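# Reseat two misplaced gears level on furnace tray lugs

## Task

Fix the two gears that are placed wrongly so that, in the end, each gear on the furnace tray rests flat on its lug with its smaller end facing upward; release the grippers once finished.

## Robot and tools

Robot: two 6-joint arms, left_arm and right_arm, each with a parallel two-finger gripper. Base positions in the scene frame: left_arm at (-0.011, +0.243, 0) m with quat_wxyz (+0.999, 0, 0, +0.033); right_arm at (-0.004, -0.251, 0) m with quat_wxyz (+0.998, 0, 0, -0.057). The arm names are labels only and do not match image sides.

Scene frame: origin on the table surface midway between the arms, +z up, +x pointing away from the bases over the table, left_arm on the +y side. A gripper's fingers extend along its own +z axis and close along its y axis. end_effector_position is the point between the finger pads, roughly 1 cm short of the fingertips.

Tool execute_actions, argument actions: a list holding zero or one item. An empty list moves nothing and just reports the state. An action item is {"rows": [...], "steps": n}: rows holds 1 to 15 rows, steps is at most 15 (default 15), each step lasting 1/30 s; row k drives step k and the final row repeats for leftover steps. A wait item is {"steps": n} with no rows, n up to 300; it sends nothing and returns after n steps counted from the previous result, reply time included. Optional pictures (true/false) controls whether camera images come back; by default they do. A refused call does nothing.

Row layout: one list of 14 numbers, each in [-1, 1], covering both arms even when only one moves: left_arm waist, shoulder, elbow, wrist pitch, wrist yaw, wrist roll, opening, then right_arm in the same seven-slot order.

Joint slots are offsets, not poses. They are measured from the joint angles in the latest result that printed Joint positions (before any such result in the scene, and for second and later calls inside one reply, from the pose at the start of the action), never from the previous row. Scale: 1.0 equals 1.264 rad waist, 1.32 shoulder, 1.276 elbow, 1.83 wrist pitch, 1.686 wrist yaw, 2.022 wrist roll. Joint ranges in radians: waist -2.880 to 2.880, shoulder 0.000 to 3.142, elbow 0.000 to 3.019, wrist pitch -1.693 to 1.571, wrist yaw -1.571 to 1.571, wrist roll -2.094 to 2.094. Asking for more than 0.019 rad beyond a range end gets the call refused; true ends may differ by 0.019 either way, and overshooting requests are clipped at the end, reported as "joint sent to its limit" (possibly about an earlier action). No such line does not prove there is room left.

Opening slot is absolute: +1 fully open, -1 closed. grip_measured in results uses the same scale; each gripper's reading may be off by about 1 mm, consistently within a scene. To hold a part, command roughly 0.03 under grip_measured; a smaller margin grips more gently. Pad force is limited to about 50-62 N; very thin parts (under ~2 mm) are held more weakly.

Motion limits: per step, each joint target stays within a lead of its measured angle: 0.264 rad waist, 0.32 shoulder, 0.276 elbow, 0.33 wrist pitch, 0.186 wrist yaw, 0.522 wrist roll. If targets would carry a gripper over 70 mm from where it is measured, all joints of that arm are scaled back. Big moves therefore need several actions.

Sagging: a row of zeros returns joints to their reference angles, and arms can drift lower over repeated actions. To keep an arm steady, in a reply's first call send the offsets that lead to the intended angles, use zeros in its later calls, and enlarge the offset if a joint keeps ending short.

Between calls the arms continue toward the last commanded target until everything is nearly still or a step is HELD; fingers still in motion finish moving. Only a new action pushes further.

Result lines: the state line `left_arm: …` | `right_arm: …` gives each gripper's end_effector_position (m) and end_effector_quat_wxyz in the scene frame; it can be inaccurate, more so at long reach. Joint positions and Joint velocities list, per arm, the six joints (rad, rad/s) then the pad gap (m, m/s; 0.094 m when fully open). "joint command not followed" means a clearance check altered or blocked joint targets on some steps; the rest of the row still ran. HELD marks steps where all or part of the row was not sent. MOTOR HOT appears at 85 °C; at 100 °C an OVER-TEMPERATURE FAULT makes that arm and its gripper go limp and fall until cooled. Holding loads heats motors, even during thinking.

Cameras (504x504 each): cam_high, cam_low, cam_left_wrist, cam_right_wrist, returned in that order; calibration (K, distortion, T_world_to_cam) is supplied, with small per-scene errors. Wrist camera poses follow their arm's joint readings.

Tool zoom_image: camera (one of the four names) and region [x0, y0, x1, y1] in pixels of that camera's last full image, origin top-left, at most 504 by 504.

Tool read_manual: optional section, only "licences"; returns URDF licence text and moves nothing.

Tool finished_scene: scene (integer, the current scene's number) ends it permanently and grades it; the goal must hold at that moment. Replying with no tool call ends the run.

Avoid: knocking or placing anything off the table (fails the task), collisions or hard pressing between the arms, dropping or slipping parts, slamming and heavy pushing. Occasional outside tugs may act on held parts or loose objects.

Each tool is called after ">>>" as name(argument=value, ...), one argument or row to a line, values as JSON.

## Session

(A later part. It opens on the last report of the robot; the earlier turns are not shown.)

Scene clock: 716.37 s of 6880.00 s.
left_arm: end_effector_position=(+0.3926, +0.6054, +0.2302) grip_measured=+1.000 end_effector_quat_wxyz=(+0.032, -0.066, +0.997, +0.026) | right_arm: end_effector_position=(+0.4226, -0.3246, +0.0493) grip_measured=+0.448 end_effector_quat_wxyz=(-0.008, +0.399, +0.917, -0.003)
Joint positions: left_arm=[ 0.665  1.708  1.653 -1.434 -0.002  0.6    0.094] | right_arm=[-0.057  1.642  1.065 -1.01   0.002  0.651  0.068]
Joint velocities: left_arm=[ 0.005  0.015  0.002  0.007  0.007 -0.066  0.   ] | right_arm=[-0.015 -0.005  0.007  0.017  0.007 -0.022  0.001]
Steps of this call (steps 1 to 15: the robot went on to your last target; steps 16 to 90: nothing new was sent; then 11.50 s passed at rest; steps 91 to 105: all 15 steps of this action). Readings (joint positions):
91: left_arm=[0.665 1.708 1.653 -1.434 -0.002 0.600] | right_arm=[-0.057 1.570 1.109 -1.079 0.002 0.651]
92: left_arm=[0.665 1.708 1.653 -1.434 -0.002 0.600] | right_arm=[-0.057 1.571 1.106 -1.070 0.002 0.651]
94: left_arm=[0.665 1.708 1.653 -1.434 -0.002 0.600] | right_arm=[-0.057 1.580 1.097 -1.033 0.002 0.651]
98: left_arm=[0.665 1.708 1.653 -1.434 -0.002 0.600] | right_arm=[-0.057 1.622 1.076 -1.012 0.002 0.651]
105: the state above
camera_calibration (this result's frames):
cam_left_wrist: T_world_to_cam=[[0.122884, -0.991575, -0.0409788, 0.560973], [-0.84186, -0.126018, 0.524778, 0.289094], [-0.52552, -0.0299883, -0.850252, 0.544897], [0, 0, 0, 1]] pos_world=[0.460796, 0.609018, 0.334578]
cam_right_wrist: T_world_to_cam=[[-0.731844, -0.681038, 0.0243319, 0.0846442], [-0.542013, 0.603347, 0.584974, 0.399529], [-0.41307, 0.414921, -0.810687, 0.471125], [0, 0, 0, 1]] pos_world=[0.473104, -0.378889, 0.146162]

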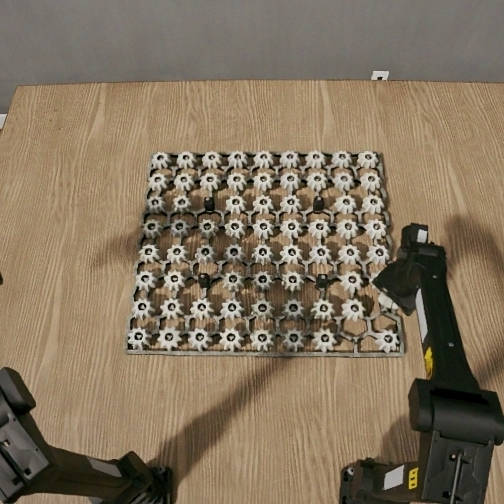

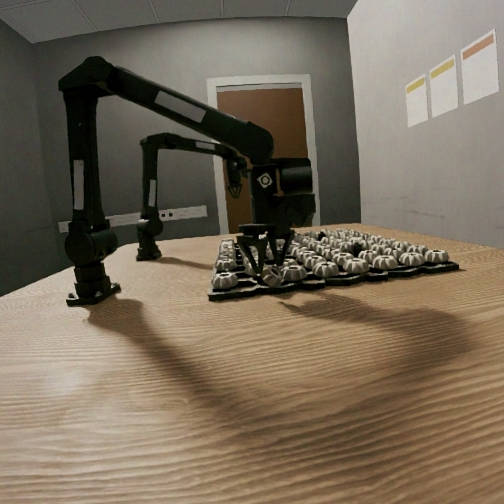

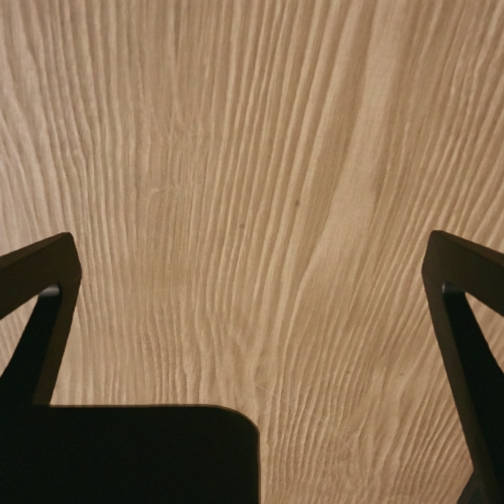

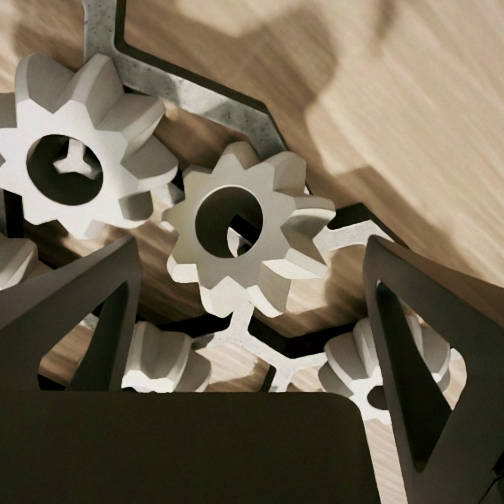

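>>> execute_actions(
  actions=[
    {"rows":[[0,0,0.012,0,0,0,1,0,0.012,0,0.008,0,0,0.45],[0,0,0.012,0,0,0,1,0,0.02,0,0.012,0,0,0.45],[0,0,0.012,0,0,0,1,0,0.02,0,0.012,0,0,0.45],[0,0,0.012,0,0,0,1,0,0.02,0,0.012,0,0,0.45],[0,0,0.012,0,0,0,1,0,0.02,0,0.012,0,0,0.45],[0,0,0.012,0,0,0,1,0,0.02,0,0.012,0,0,0.45],[0,0,0.012,0,0,0,1,0,0.02,0,0.012,0,0,0.38],[0,0,0.012,0,0,0,1,0,0.02,0,0.012,0,0,0.33],[0,0,0.012,0,0,0,1,0,0.02,0,0.012,0,0,0.29],[0,0,0.012,0,0,0,1,0,0.02,0,0.012,0,0,0.25],[0,0,0.012,0,0,0,1,0,0.02,0,0.012,0,0,0.22],[0,0,0.012,0,0,0,1,0,0.02,0,0.012,0,0,0.19],[0,0,0.012,0,0,0,1,0,0.02,0,0.012,0,0,0.17]]},
  ],
)

Scene clock: 724.30 s of 6880.00 s.
left_arm: end_effector_position=(+0.3926, +0.6054, +0.2302) grip_measured=+1.000 end_effector_quat_wxyz=(+0.032, -0.066, +0.997, +0.026) | right_arm: end_effector_position=(+0.4243, -0.3249, +0.0465) grip_measured=+0.172 end_effector_quat_wxyz=(-0.006, +0.399, +0.917, -0.003)
Joint positions: left_arm=[ 0.665  1.708  1.653 -1.434 -0.002  0.6    0.094] | right_arm=[-0.057  1.649  1.065 -1.001  0.002  0.651  0.055]
Joint velocities: left_arm=[-0.015  0.015  0.007  0.002 -0.066  0.007  0.   ] | right_arm=[-0.005 -0.015 -0.002  0.007  0.007 -0.022 -0.002]
Steps of this call (steps 1 to 15: the robot went on to your last target; steps 16 to 90: nothing new was sent; then 4.43 s passed at rest; steps 91 to 105: all 15 steps of this action). Readings (joint positions):
91: left_arm=[0.665 1.708 1.653 -1.434 -0.002 0.600] | right_arm=[-0.057 1.642 1.065 -1.010 0.002 0.651]
92: left_arm=[0.665 1.708 1.653 -1.434 -0.002 0.600] | right_arm=[-0.057 1.642 1.065 -1.008 0.002 0.651]
94: left_arm=[0.665 1.708 1.653 -1.434 -0.002 0.600] | right_arm=[-0.057 1.643 1.065 -1.003 0.002 0.651]
98: left_arm=[0.665 1.708 1.653 -1.434 -0.002 0.600] | right_arm=[-0.057 1.647 1.065 -1.001 0.002 0.651]
105: the state above
camera_calibration (this result's frames):
cam_left_wrist: T_world_to_cam=[[0.122884, -0.991575, -0.0409788, 0.560973], [-0.84186, -0.126018, 0.524778, 0.289094], [-0.52552, -0.0299883, -0.850252, 0.544897], [0, 0, 0, 1]] pos_world=[0.460796, 0.609018, 0.334578]
cam_right_wrist: T_world_to_cam=[[-0.731897, -0.681029, 0.0229447, 0.0858241], [-0.543331, 0.603573, 0.583516, 0.402974], [-0.41124, 0.414607, -0.811777, 0.468782], [0, 0, 0, 1]] pos_world=[0.474545, -0.379136, 0.143435]

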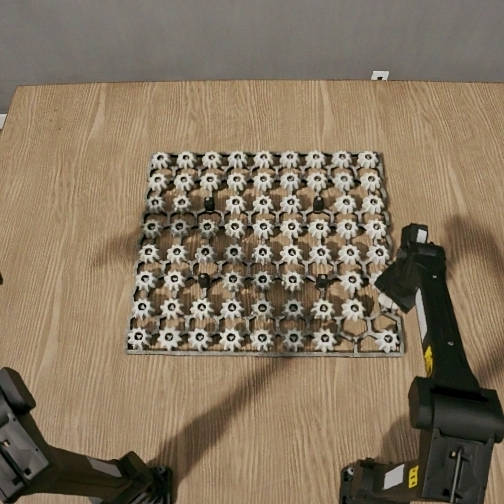

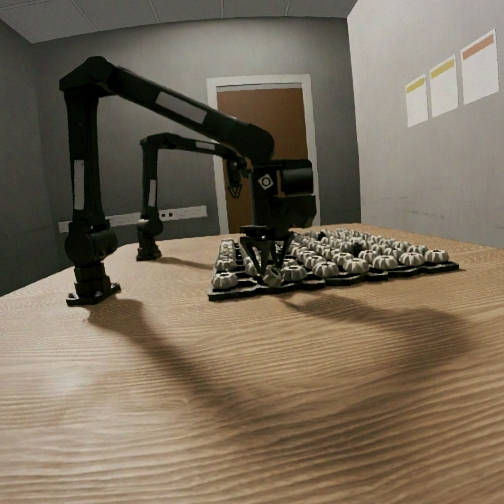

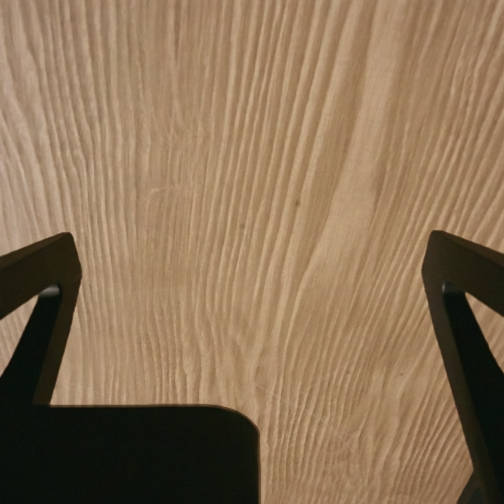

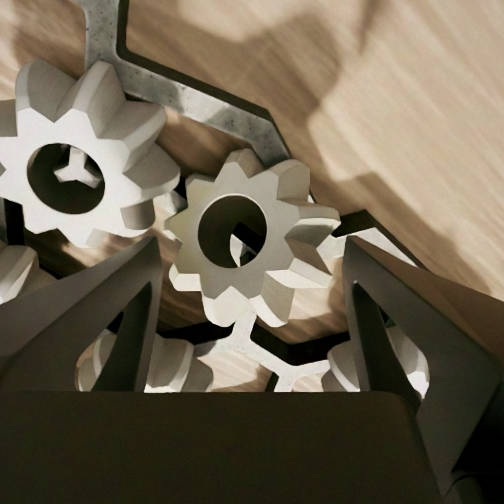

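>>> execute_actions(
  actions=[
    {"rows":[[0,0,0.012,0,0,0,1,0,0,0,0,0,0,0.42],[0,0,0.012,0,0,0,1,0,0,0,0,0,0,0.42],[0,0,0.012,0,0,0,1,0,0,0,0,0,0,0.42],[0,0,0.012,0,0,0,1,0,0,0,0,0,0,0.42],[0,0,0.012,0,0,0,1,0,0.02,-0.01,0.008,0,0,0.42],[0,0,0.012,0,0,0,1,0,0.035,-0.016,0.014,0,0,0.42]]},
  ],
)

Scene clock: 728.97 s of 6880.00 s.
left_arm: end_effector_position=(+0.3926, +0.6054, +0.2302) grip_measured=+1.000 end_effector_quat_wxyz=(+0.032, -0.066, +0.997, +0.026) | right_arm: end_effector_position=(+0.4199, -0.3253, +0.0317) grip_measured=+0.418 end_effector_quat_wxyz=(-0.019, +0.399, +0.917, -0.008)
Joint positions: left_arm=[ 0.665  1.708  1.653 -1.434 -0.002  0.6    0.094] | right_arm=[-0.058  1.677  1.055 -0.99   0.006  0.651  0.067]
Joint velocities: left_arm=[-0.015 -0.005 -0.022 -0.022  0.022  0.037  0.   ] | right_arm=[-0.005  0.034 -0.002  0.022  0.051 -0.007 -0.   ]
Steps of this call (steps 1 to 15: the robot went on to your last target; steps 16 to 90: nothing new was sent; then 1.17 s passed at rest; steps 91 to 105: all 15 steps of this action). Readings (joint positions):
91: left_arm=[0.665 1.708 1.653 -1.434 -0.002 0.600] | right_arm=[-0.057 1.649 1.065 -1.001 0.002 0.651]
92: left_arm=[0.665 1.708 1.653 -1.434 -0.002 0.600] | right_arm=[-0.057 1.649 1.065 -1.001 0.002 0.651]
94: left_arm=[0.665 1.708 1.653 -1.434 -0.002 0.600] | right_arm=[-0.057 1.649 1.065 -1.001 0.002 0.651]
98: left_arm=[0.665 1.708 1.653 -1.434 -0.002 0.600] | right_arm=[-0.057 1.658 1.063 -0.992 0.004 0.651]
105: the state above
camera_calibration (this result's frames):
cam_left_wrist: T_world_to_cam=[[0.122884, -0.991575, -0.0409788, 0.560973], [-0.84186, -0.126018, 0.524778, 0.289094], [-0.52552, -0.0299883, -0.850252, 0.544897], [0, 0, 0, 1]] pos_world=[0.460796, 0.609018, 0.334578]
cam_right_wrist: T_world_to_cam=[[-0.731712, -0.680295, 0.0423801, 0.0821828], [-0.526542, 0.603632, 0.598649, 0.401899], [-0.43284, 0.415724, -0.799889, 0.464207], [0, 0, 0, 1]] pos_world=[0.472678, -0.379673, 0.127234]

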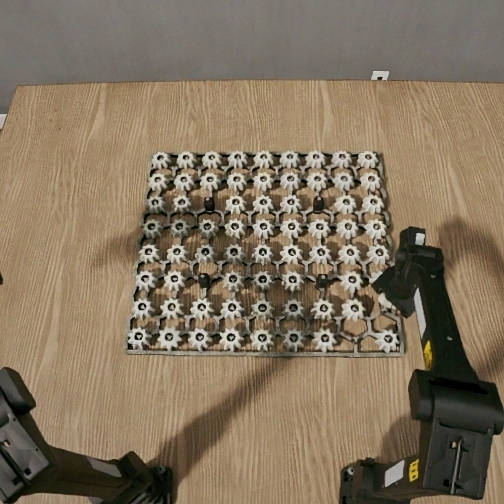

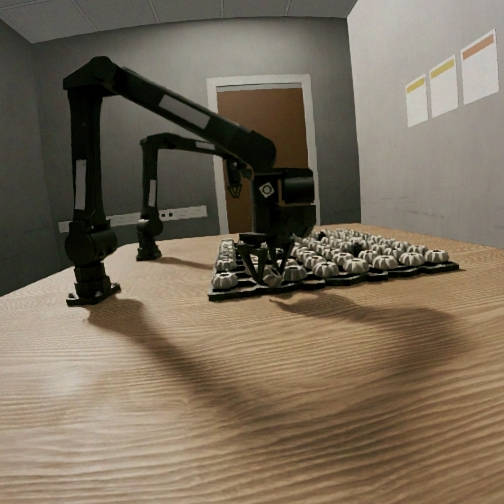

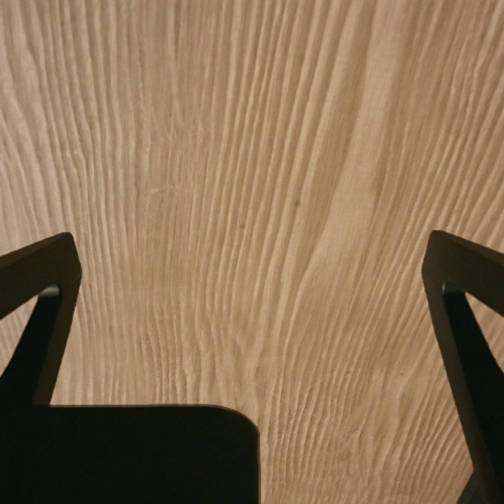

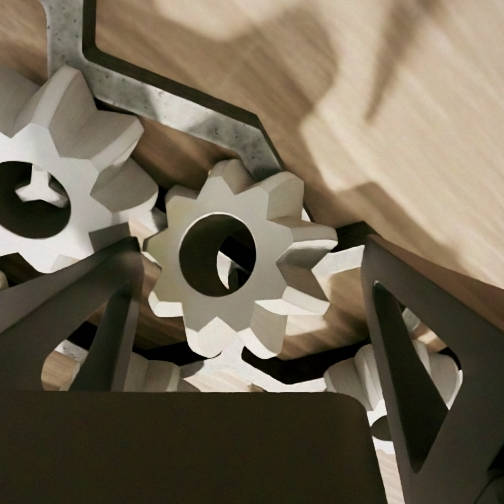

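>>> execute_actions(
  actions=[],
)

Scene clock: 747.27 s of 6880.00 s.
left_arm: end_effector_position=(+0.3926, +0.6054, +0.2302) grip_measured=+1.000 end_effector_quat_wxyz=(+0.032, -0.066, +0.997, +0.026) | right_arm: end_effector_position=(+0.4196, -0.3253, +0.0310) grip_measured=+0.418 end_effector_quat_wxyz=(-0.020, +0.399, +0.917, -0.008)
Joint positions: left_arm=[ 0.665  1.708  1.653 -1.434 -0.002  0.6    0.094] | right_arm=[-0.058  1.679  1.055 -0.989  0.006  0.651  0.067]
Joint velocities: left_arm=[-0.024 -0.005  0.002 -0.012  0.051 -0.066  0.   ] | right_arm=[-0.005 -0.005 -0.017 -0.012  0.007  0.022  0.001]
Steps of this call (steps 1 to 15: the robot went on to your last target; steps 16 to 90: nothing new was sent; then 15.30 s passed at rest). Readings (joint positions):
1: left_arm=[0.665 1.708 1.653 -1.434 -0.002 0.600] | right_arm=[-0.058 1.678 1.055 -0.989 0.006 0.651]
2: left_arm=[0.665 1.708 1.653 -1.434 -0.002 0.600] | right_arm=[-0.058 1.679 1.055 -0.989 0.006 0.651]
4: left_arm=[0.665 1.708 1.653 -1.434 -0.002 0.600] | right_arm=[-0.058 1.679 1.055 -0.989 0.006 0.651]
8: left_arm=[0.665 1.708 1.653 -1.434 -0.002 0.600] | right_arm=[-0.058 1.679 1.055 -0.989 0.006 0.651]
90: the state above
All arms were judged still, so your last target was given up. Only a new action makes them travel on or press farther. Fingers that are still opening or closing keep moving.
camera_calibration (this result's frames):
cam_left_wrist: T_world_to_cam=[[0.122884, -0.991575, -0.0409788, 0.560973], [-0.84186, -0.126018, 0.524778, 0.289094], [-0.52552, -0.0299883, -0.850252, 0.544897], [0, 0, 0, 1]] pos_world=[0.460796, 0.609018, 0.334578]
cam_right_wrist: T_world_to_cam=[[-0.731648, -0.680306, 0.0433034, 0.0820119], [-0.525641, 0.603477, 0.599597, 0.401738], [-0.434042, 0.415932, -0.799129, 0.464045], [0, 0, 0, 1]] pos_world=[0.472589, -0.379657, 0.1264]

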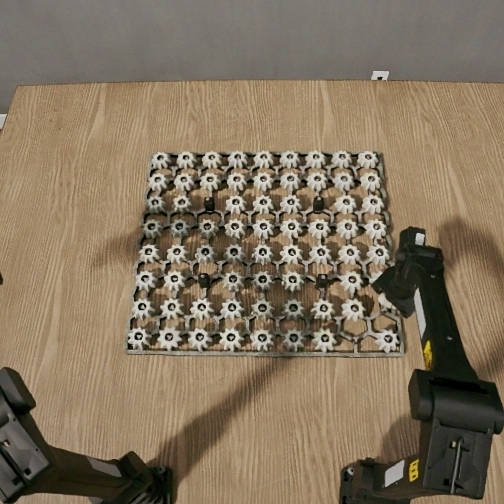

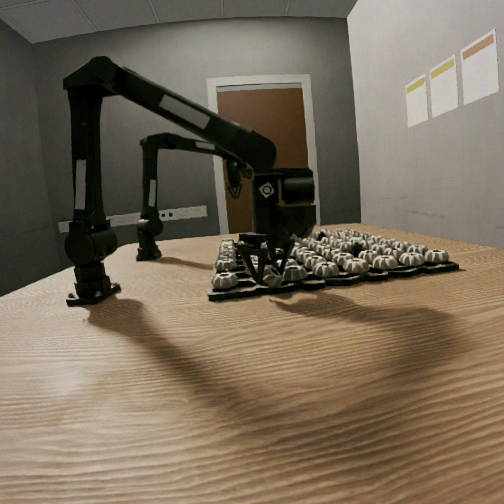

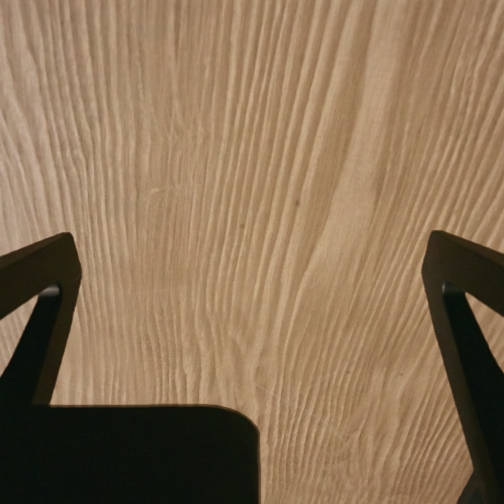

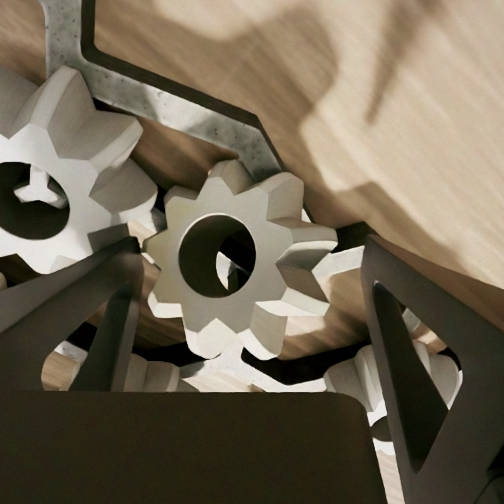

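>>> execute_actions(
  actions=[
    {"rows":[[0,0,0.01,0,0,0,1,0,0,0,0,0,0,0.36],[0,0,0.01,0,0,0,1,0,0,0,0,0,0,0.31],[0,0,0.01,0,0,0,1,0,0,0,0,0,0,0.27],[0,0,0.01,0,0,0,1,0,0,0,0,0,0,0.24],[0,0,0.01,0,0,0,1,0,0,0,0,0,0,0.22],[0,0,0.01,0,0,0,1,0,0,0,0,0,0,0.2],[0,0,0.01,0,0,0,1,0,0,0,0,0,0,0.18]],"steps":15},
  ],
)

Scene clock: 755.37 s of 6880.00 s.
left_arm: end_effector_position=(+0.3926, +0.6054, +0.2302) grip_measured=+1.000 end_effector_quat_wxyz=(+0.032, -0.066, +0.997, +0.026) | right_arm: end_effector_position=(+0.4207, -0.3214, +0.0311) grip_measured=+0.182 end_effector_quat_wxyz=(-0.020, +0.397, +0.917, -0.002)
Joint positions: left_arm=[ 0.665  1.708  1.653 -1.434 -0.002  0.6    0.094] | right_arm=[-0.053  1.678  1.055 -0.988 -0.005  0.651  0.056]
Joint velocities: left_arm=[-0.005 -0.005 -0.022 -0.017  0.081 -0.022  0.   ] | right_arm=[ 0.005 -0.005  0.022 -0.002 -0.037  0.007 -0.001]
Steps of this call (steps 1 to 90: nothing new was sent; then 4.60 s passed at rest; steps 91 to 105: all 15 steps of this action). Readings (joint positions):
91: left_arm=[0.665 1.708 1.653 -1.434 -0.002 0.600] | right_arm=[-0.058 1.679 1.055 -0.989 0.004 0.651]
92: left_arm=[0.665 1.708 1.653 -1.434 -0.002 0.600] | right_arm=[-0.058 1.679 1.055 -0.989 0.001 0.651]
94: left_arm=[0.665 1.708 1.653 -1.434 -0.002 0.600] | right_arm=[-0.056 1.678 1.055 -0.988 -0.003 0.651]
98: left_arm=[0.665 1.708 1.653 -1.434 -0.002 0.600] | right_arm=[-0.053 1.678 1.055 -0.988 -0.005 0.651]
105: the state above
camera_calibration (this result's frames):
cam_left_wrist: T_world_to_cam=[[0.122884, -0.991575, -0.0409788, 0.560973], [-0.84186, -0.126018, 0.524778, 0.289094], [-0.52552, -0.0299883, -0.850252, 0.544897], [0, 0, 0, 1]] pos_world=[0.460796, 0.609018, 0.334578]
cam_right_wrist: T_world_to_cam=[[-0.728708, -0.683997, 0.0336636, 0.0832836], [-0.530558, 0.594954, 0.60377, 0.3991], [-0.433005, 0.422112, -0.796447, 0.464492], [0, 0, 0, 1]] pos_world=[0.473562, -0.376548, 0.126175]

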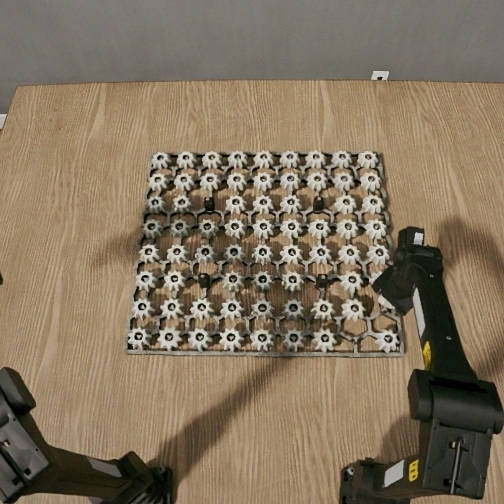

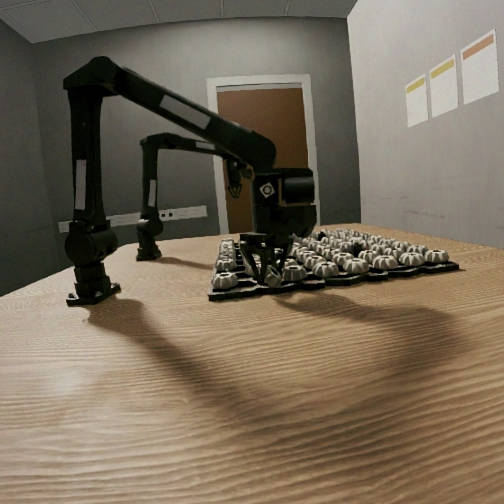

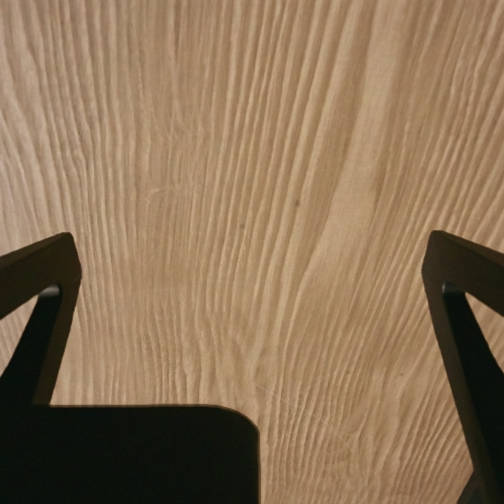

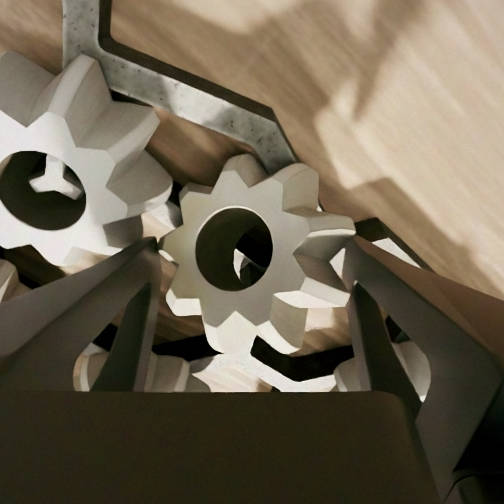

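>>> execute_actions(
  actions=[
    {"rows":[[0,0,0.01,0,0,0,1,0,0,0,0,0,0,0.165],[0,0,0.01,0,0,0,1,0,0,0,0,0,0,0.15],[0,0,0.01,0,0,0,1,0,0,0,0,0,0,0.15],[0,0,0.01,0,0,0,1,0,0,0,0,0,0,0.15],[0,0,0.01,0,0,0,1,0,-0.01,0.02,-0.005,0,0,0.15],[0,0,0.01,0,0,0,1,0,-0.02,0.035,-0.012,0,0,0.15],[0,0,0.01,0,0,0,1,0,-0.025,0.045,-0.018,0,0,0.15]],"steps":15},
  ],
)

Scene clock: 764.73 s of 6880.00 s.
left_arm: end_effector_position=(+0.3926, +0.6054, +0.2302) grip_measured=+1.000 end_effector_quat_wxyz=(+0.032, -0.066, +0.997, +0.026) | right_arm: end_effector_position=(+0.4237, -0.3215, +0.0494) grip_measured=+0.152 end_effector_quat_wxyz=(-0.008, +0.397, +0.918, +0.001)
Joint positions: left_arm=[ 0.665  1.708  1.653 -1.434 -0.002  0.6    0.094] | right_arm=[-0.053  1.642  1.066 -1.009 -0.007  0.651  0.054]
Joint velocities: left_arm=[ 0.005  0.015  0.002  0.007 -0.007 -0.007  0.   ] | right_arm=[-0.005 -0.024  0.012 -0.002 -0.007  0.022 -0.   ]
Steps of this call (steps 1 to 15: the robot went on to your last target; steps 16 to 90: nothing new was sent; then 5.87 s passed at rest; steps 91 to 105: all 15 steps of this action). Readings (joint positions):
91: left_arm=[0.665 1.708 1.653 -1.434 -0.002 0.600] | right_arm=[-0.053 1.678 1.055 -0.988 -0.008 0.651]
92: left_arm=[0.665 1.708 1.653 -1.434 -0.002 0.600] | right_arm=[-0.053 1.678 1.055 -0.988 -0.009 0.651]
94: left_arm=[0.665 1.708 1.653 -1.434 -0.002 0.600] | right_arm=[-0.053 1.678 1.055 -0.988 -0.010 0.651]
98: left_arm=[0.665 1.708 1.653 -1.434 -0.002 0.600] | right_arm=[-0.053 1.669 1.057 -0.997 -0.010 0.651]
105: the state above
camera_calibration (this result's frames):
cam_left_wrist: T_world_to_cam=[[0.122884, -0.991575, -0.0409788, 0.560973], [-0.84186, -0.126018, 0.524778, 0.289094], [-0.52552, -0.0299883, -0.850252, 0.544897], [0, 0, 0, 1]] pos_world=[0.460796, 0.609018, 0.334578]
cam_right_wrist: T_world_to_cam=[[-0.72912, -0.684175, 0.016966, 0.0857364], [-0.545937, 0.596393, 0.588445, 0.397412], [-0.412718, 0.419785, -0.808359, 0.471626], [0, 0, 0, 1]] pos_world=[0.474122, -0.376336, 0.145933]

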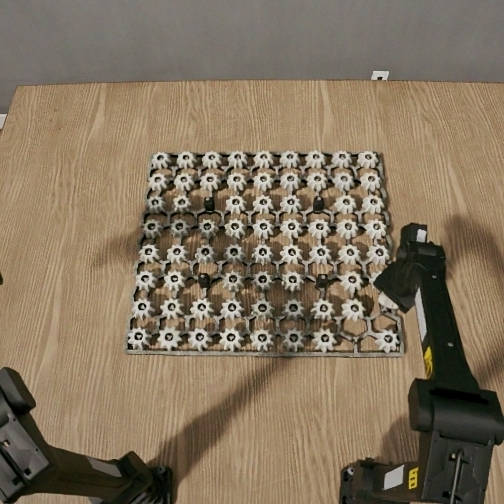

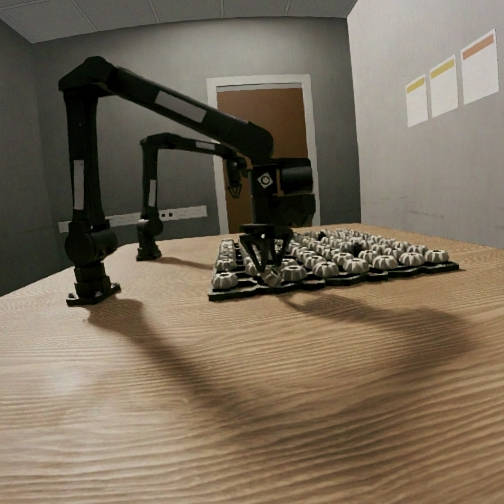

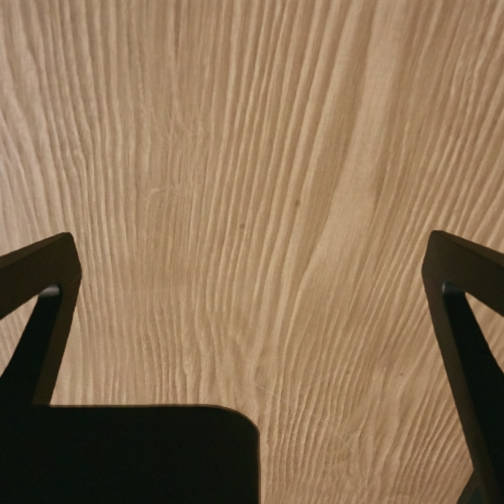

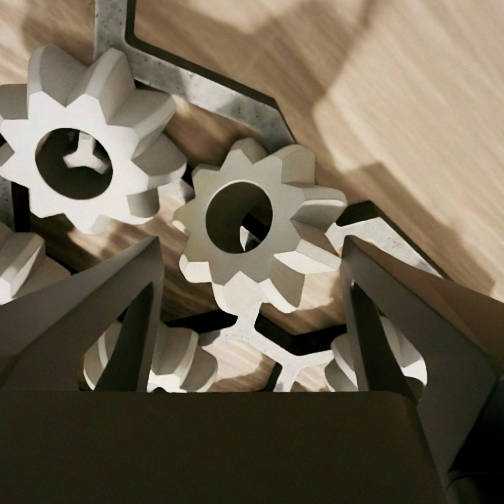

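>>> execute_actions(
  actions=[
    {"rows":[[0,0,0.01,0,0,0,1,0,0,0,0,0,0,0.27],[0,0,0.01,0,0,0,1,0,0.01,0,0.005,0,0,0.27],[0,0,0.01,0,0,0,1,0,0.02,-0.005,0.01,0,0,0.27],[0,0,0.01,0,0,0,1,0,0.03,-0.01,0.014,0,0,0.27],[0,0,0.01,0,0,0,1,0,0.036,-0.012,0.016,0,0,0.27]],"steps":15},
  ],
)

>>> execute_actions(
  actions=[
    {"rows":[[0,0,0,0,0,0,1,-0.004,-0.003,0,-0.003,0,0,0.27],[0,0,0,0,0,0,1,-0.008,-0.005,0,-0.006,0,0,0.27],[0,0,0,0,0,0,1,-0.012,-0.007,0,-0.009,0,0,0.27],[0,0,0,0,0,0,1,-0.016,-0.008,0,-0.012,0,0,0.27]],"steps":15},
  ],
)

Scene clock: 781.00 s of 6880.00 s.
left_arm: end_effector_position=(+0.3926, +0.6054, +0.2302) grip_measured=+1.000 end_effector_quat_wxyz=(+0.032, -0.066, +0.997, +0.026) | right_arm: end_effector_position=(+0.4224, -0.3215, +0.0345) grip_measured=+0.269 end_effector_quat_wxyz=(-0.018, +0.397, +0.918, -0.002)
Joint positions: left_arm=[ 0.665  1.708  1.653 -1.434 -0.002  0.6    0.094] | right_arm=[-0.053  1.674  1.061 -0.994 -0.005  0.651  0.06 ]
Joint velocities: left_arm=[ 0.015  0.024 -0.002 -0.002  0.022  0.022  0.   ] | right_arm=[-0.005  0.005  0.002 -0.012  0.022 -0.007  0.001]
Steps of this call (steps 1 to 15: the robot went on to your last target; steps 16 to 90: nothing new was sent; then 12.77 s passed at rest; steps 91 to 105: all 15 steps of this action). Readings (joint positions):
91: left_arm=[0.665 1.708 1.653 -1.434 -0.002 0.600] | right_arm=[-0.053 1.642 1.066 -1.009 -0.007 0.651]
92: left_arm=[0.665 1.708 1.653 -1.434 -0.002 0.600] | right_arm=[-0.053 1.642 1.066 -1.009 -0.007 0.651]
94: left_arm=[0.665 1.708 1.653 -1.434 -0.002 0.600] | right_arm=[-0.053 1.644 1.066 -1.006 -0.007 0.651]
98: left_arm=[0.665 1.708 1.653 -1.434 -0.002 0.600] | right_arm=[-0.053 1.661 1.066 -0.994 -0.007 0.651]
105: the state above
camera_calibration (this result's frames):
cam_left_wrist: T_world_to_cam=[[0.122884, -0.991575, -0.0409788, 0.560973], [-0.84186, -0.126018, 0.524778, 0.289094], [-0.52552, -0.0299883, -0.850252, 0.544897], [0, 0, 0, 1]] pos_world=[0.460796, 0.609018, 0.334578]
cam_right_wrist: T_world_to_cam=[[-0.728569, -0.684254, 0.0313537, 0.0842335], [-0.533052, 0.595131, 0.601394, 0.399213], [-0.430166, 0.421444, -0.798337, 0.466562], [0, 0, 0, 1]] pos_world=[0.47487, -0.376577, 0.129749]

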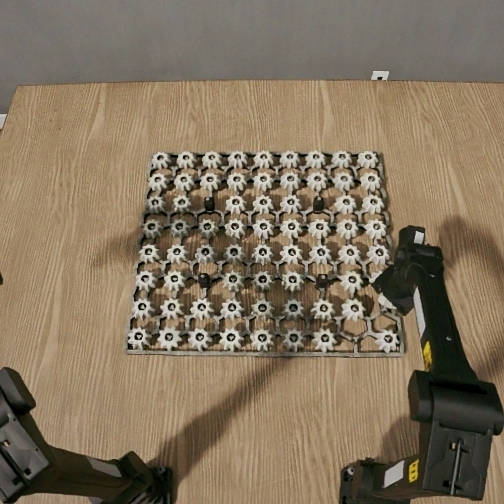

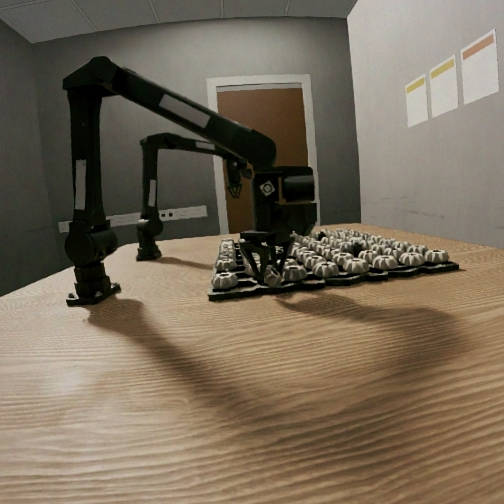

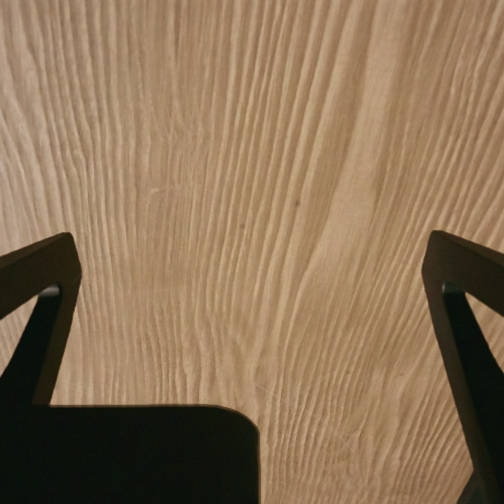

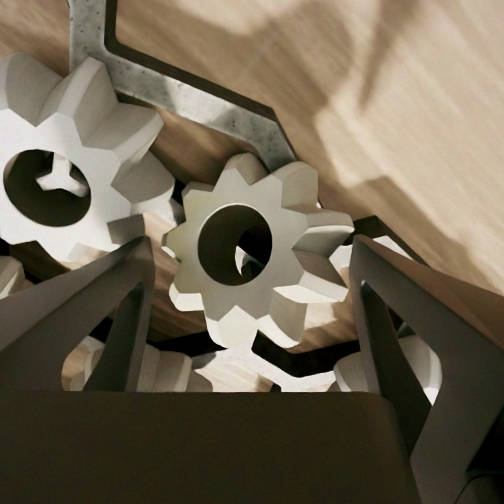

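Scene clock: 781.50 s of 6880.00 s.
left_arm: end_effector_position=(+0.3926, +0.6054, +0.2302) grip_measured=+1.000 end_effector_quat_wxyz=(+0.032, -0.066, +0.997, +0.026) | right_arm: end_effector_position=(+0.4201, -0.3263, +0.0380) grip_measured=+0.269 end_effector_quat_wxyz=(-0.019, +0.403, +0.915, -0.001)
Joint positions: left_arm=[ 0.665  1.708  1.653 -1.434 -0.002  0.6    0.094] | right_arm=[-0.065  1.666  1.061 -1.003 -0.006  0.651  0.06 ]
Joint velocities: left_arm=[-0.005  0.005 -0.022  0.007 -0.022 -0.022  0.   ] | right_arm=[-0.005 -0.015  0.002 -0.012 -0.022  0.051  0.   ]
Steps of this call (steps 1 to 15: all 15 steps of this action). Readings (joint positions):
1: left_arm=[0.665 1.708 1.653 -1.434 -0.002 0.600] | right_arm=[-0.053 1.674 1.061 -0.994 -0.005 0.651]
2: left_arm=[0.665 1.708 1.653 -1.434 -0.002 0.600] | right_arm=[-0.053 1.674 1.061 -0.994 -0.005 0.651]
4: left_arm=[0.665 1.708 1.653 -1.434 -0.002 0.600] | right_arm=[-0.054 1.673 1.061 -0.997 -0.005 0.651]
8: left_arm=[0.665 1.708 1.653 -1.434 -0.002 0.600] | right_arm=[-0.063 1.669 1.061 -1.002 -0.006 0.651]
15: the state above
camera_calibration (this result's frames):
cam_left_wrist: T_world_to_cam=[[0.122884, -0.991575, -0.0409788, 0.560973], [-0.84186, -0.126018, 0.524778, 0.289094], [-0.52552, -0.0299883, -0.850252, 0.544897], [0, 0, 0, 1]] pos_world=[0.460796, 0.609018, 0.334578]
cam_right_wrist: T_world_to_cam=[[-0.736879, -0.675318, 0.0309063, 0.0856282], [-0.525392, 0.600857, 0.60244, 0.397304], [-0.425409, 0.427688, -0.797565, 0.470392], [0, 0, 0, 1]] pos_world=[0.471947, -0.382078, 0.13317]

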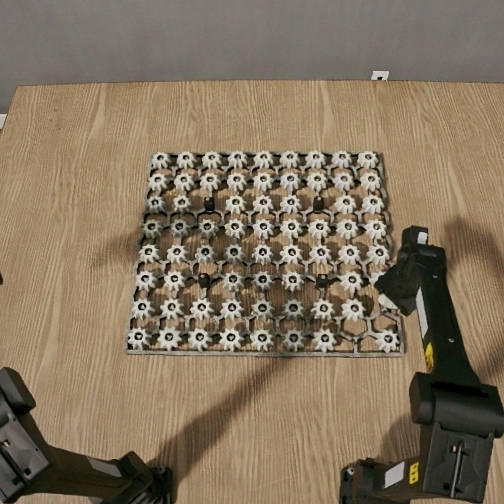

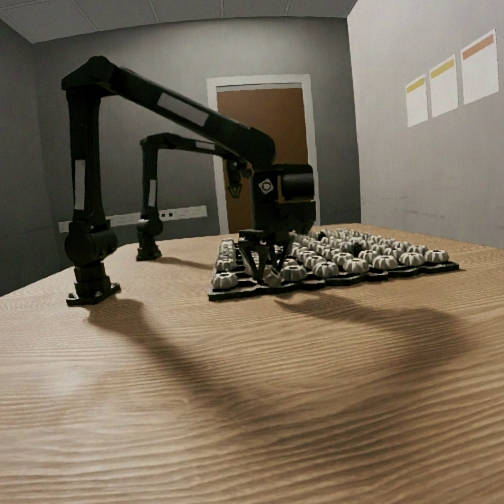

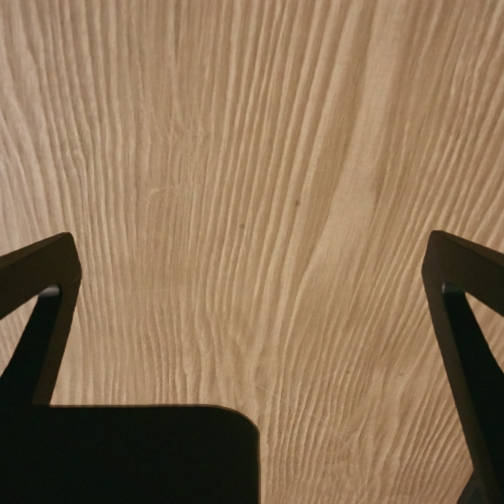

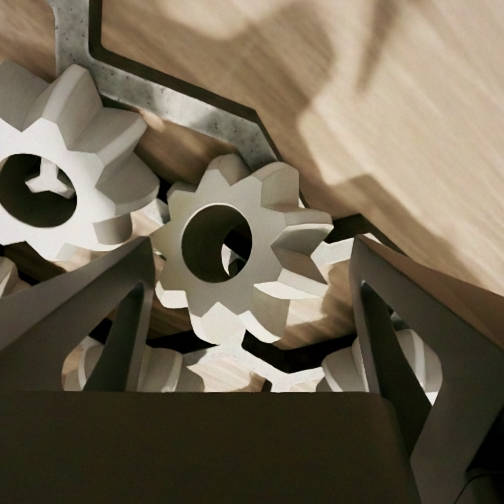

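>>> execute_actions(
  actions=[
    {"rows":[[0,0,0.01,0,0,0,1,0,-0.02,0.02,-0.01,0,0,0.4],[0,0,0.01,0,0,0,1,0,-0.05,0.04,-0.03,0,0,0.4],[0,0,0.01,0,0,0,1,-0.03,-0.09,0.06,-0.05,0,0,0.4],[0,0,0.01,0,0,0,1,-0.08,-0.12,0.08,-0.07,0,0,0.4],[0,0,0.01,0,0,0,1,0.1,-0.15,0.1,-0.09,0,0,0.4]],"steps":15},
  ],
)

>>> execute_actions(
  actions=[
    {"steps":20},
  ],
)

>>> zoom_image(
  camera="cam_low",
  region=[200,230,340,310],
)

>>> zoom_image(
  camera="cam_high",
  region=[300,260,420,360],
)

Scene clock: 788.60 s of 6880.00 s.
left_arm: end_effector_position=(+0.3926, +0.6054, +0.2302) grip_measured=+1.000 end_effector_quat_wxyz=(+0.032, -0.066, +0.997, +0.026) | right_arm: end_effector_position=(+0.4373, -0.2651, +0.1657) grip_measured=+0.399 end_effector_quat_wxyz=(+0.065, +0.335, +0.940, +0.024)
Joint positions: left_arm=[ 0.665  1.708  1.653 -1.434 -0.002  0.6    0.094] | right_arm=[ 0.079  1.44   1.16  -1.151 -0.007  0.651  0.066]
Joint velocities: left_arm=[-0.015  0.005 -0.017 -0.002 -0.051 -0.022  0.   ] | right_arm=[ 0.005 -0.142  0.139  0.002 -0.037  0.007 -0.001]
Steps of this call (steps 1 to 15: the robot went on to your last target; steps 16 to 90: nothing new was sent; then 3.60 s passed at rest; steps 91 to 105: all 15 steps of this action). Readings (joint positions):
91: left_arm=[0.665 1.708 1.653 -1.434 -0.002 0.600] | right_arm=[-0.065 1.665 1.061 -1.004 -0.006 0.651]
92: left_arm=[0.665 1.708 1.653 -1.434 -0.002 0.600] | right_arm=[-0.065 1.660 1.061 -1.012 -0.006 0.651]
94: left_arm=[0.665 1.708 1.653 -1.434 -0.002 0.600] | right_arm=[-0.072 1.635 1.061 -1.049 -0.009 0.651]
98: left_arm=[0.665 1.708 1.653 -1.434 -0.002 0.600] | right_arm=[-0.038 1.543 1.075 -1.113 -0.003 0.651]
105: the state above
camera_calibration (this result's frames):
cam_left_wrist: T_world_to_cam=[[0.122884, -0.991575, -0.0409788, 0.560973], [-0.84186, -0.126018, 0.524778, 0.289094], [-0.52552, -0.0299883, -0.850252, 0.544897], [0, 0, 0, 1]] pos_world=[0.460796, 0.609018, 0.334578]
cam_right_wrist: T_world_to_cam=[[-0.628425, -0.774098, -0.0765128, 0.079896], [-0.702397, 0.522434, 0.483426, 0.369012], [-0.334246, 0.357539, -0.872035, 0.507266], [0, 0, 0, 1]] pos_world=[0.478953, -0.312304, 0.270077]

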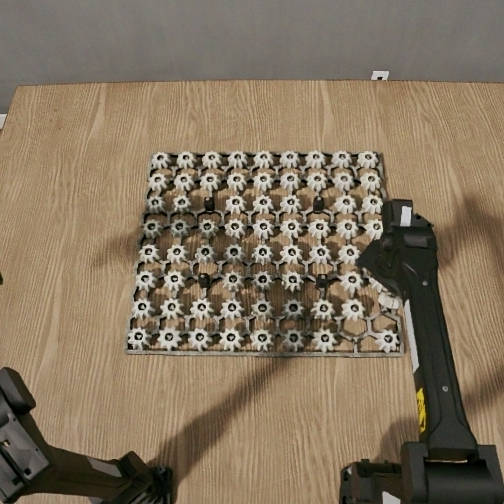

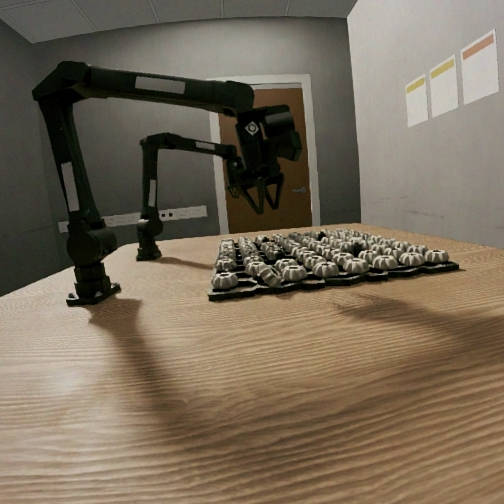

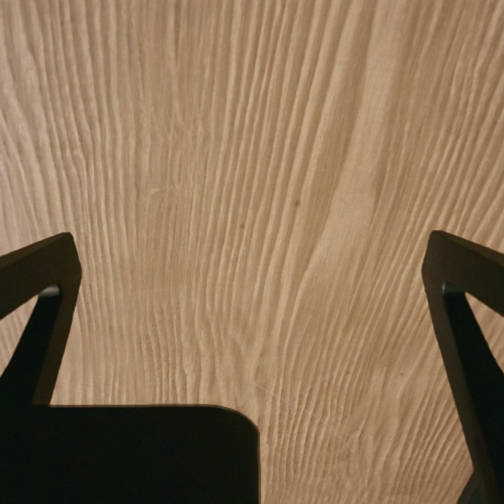

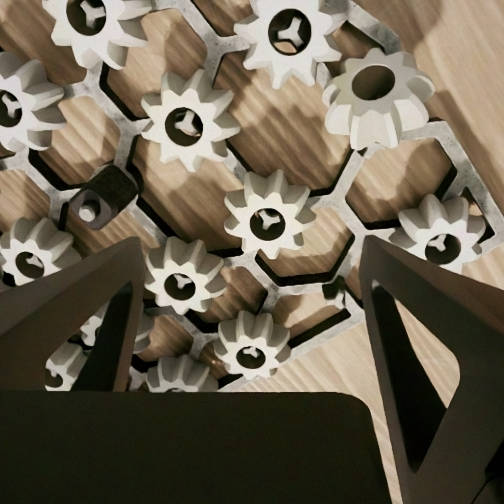

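Scene clock: 789.27 s of 6880.00 s.
left_arm: end_effector_position=(+0.3926, +0.6054, +0.2302) grip_measured=+1.000 end_effector_quat_wxyz=(+0.032, -0.066, +0.997, +0.026) | right_arm: end_effector_position=(+0.4376, -0.2701, +0.1613) grip_measured=+0.399 end_effector_quat_wxyz=(+0.059, +0.340, +0.938, +0.022)
Joint positions: left_arm=[ 0.665  1.708  1.653 -1.434 -0.002  0.6    0.094] | right_arm=[ 0.068  1.454  1.163 -1.155 -0.007  0.651  0.066]
Joint velocities: left_arm=[ 0.005  0.005  0.002 -0.002  0.007  0.022  0.   ] | right_arm=[ 0.005 -0.015  0.002  0.012 -0.007 -0.051  0.   ]
Steps of this call (steps 1 to 20: the robot went on to your last target). Readings (joint positions):
1: left_arm=[0.665 1.708 1.653 -1.434 -0.002 0.600] | right_arm=[0.079 1.437 1.163 -1.151 -0.007 0.651]
2: left_arm=[0.665 1.708 1.653 -1.434 -0.002 0.600] | right_arm=[0.076 1.437 1.163 -1.151 -0.007 0.651]
4: left_arm=[0.665 1.708 1.653 -1.434 -0.002 0.600] | right_arm=[0.072 1.441 1.163 -1.155 -0.007 0.651]
8: left_arm=[0.665 1.708 1.653 -1.434 -0.002 0.600] | right_arm=[0.068 1.452 1.163 -1.155 -0.007 0.651]
20: the state above
camera_calibration (this result's frames):
cam_left_wrist: T_world_to_cam=[[0.122884, -0.991575, -0.0409788, 0.560973], [-0.84186, -0.126018, 0.524778, 0.289094], [-0.52552, -0.0299883, -0.850252, 0.544897], [0, 0, 0, 1]] pos_world=[0.460796, 0.609018, 0.334578]
cam_right_wrist: T_world_to_cam=[[-0.638287, -0.766808, -0.0677851, 0.0807259], [-0.689297, 0.530115, 0.49381, 0.368679], [-0.342724, 0.361917, -0.866924, 0.50944], [0, 0, 0, 1]] pos_world=[0.480253, -0.317915, 0.26506]

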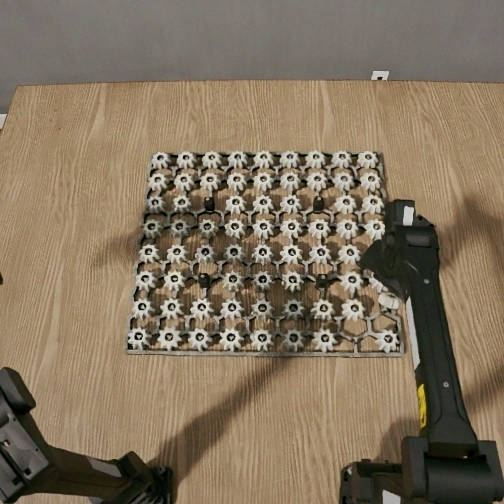

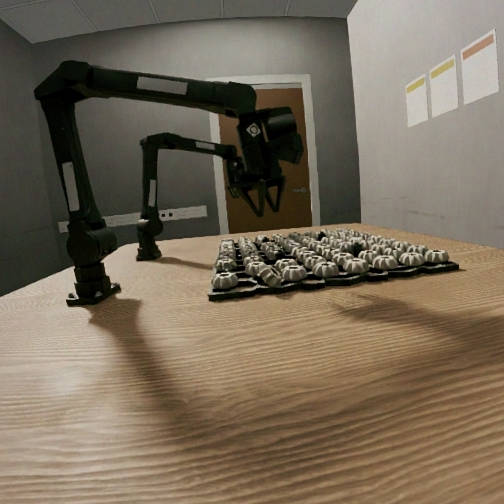

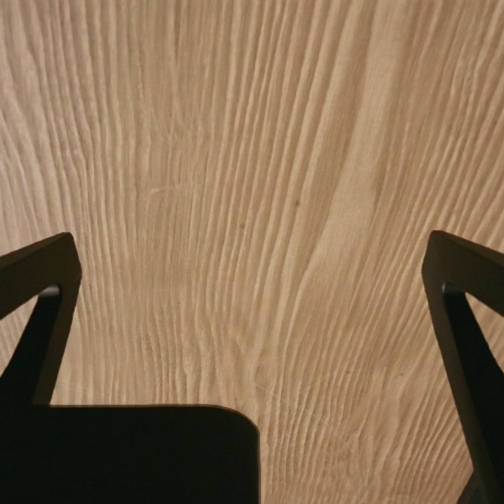

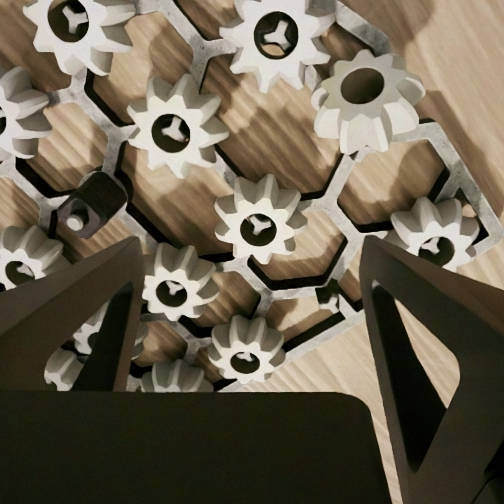

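Region (200, 230, 340, 310) of cam_low's 504x504 image, scaled by 3.600, with more detail than that image has; it fills the top 288 rows of this view, and the rest is white.

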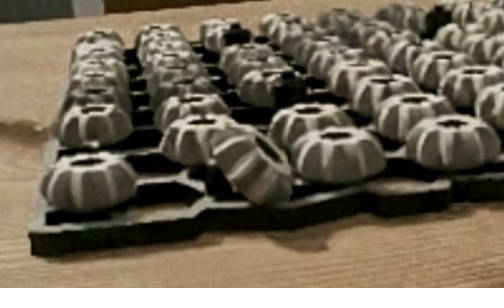

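Region (300, 260, 420, 360) of cam_high's 504x504 image, scaled by 4.200, with more detail than that image has.

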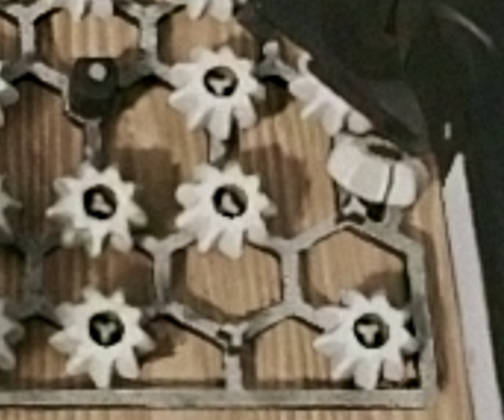

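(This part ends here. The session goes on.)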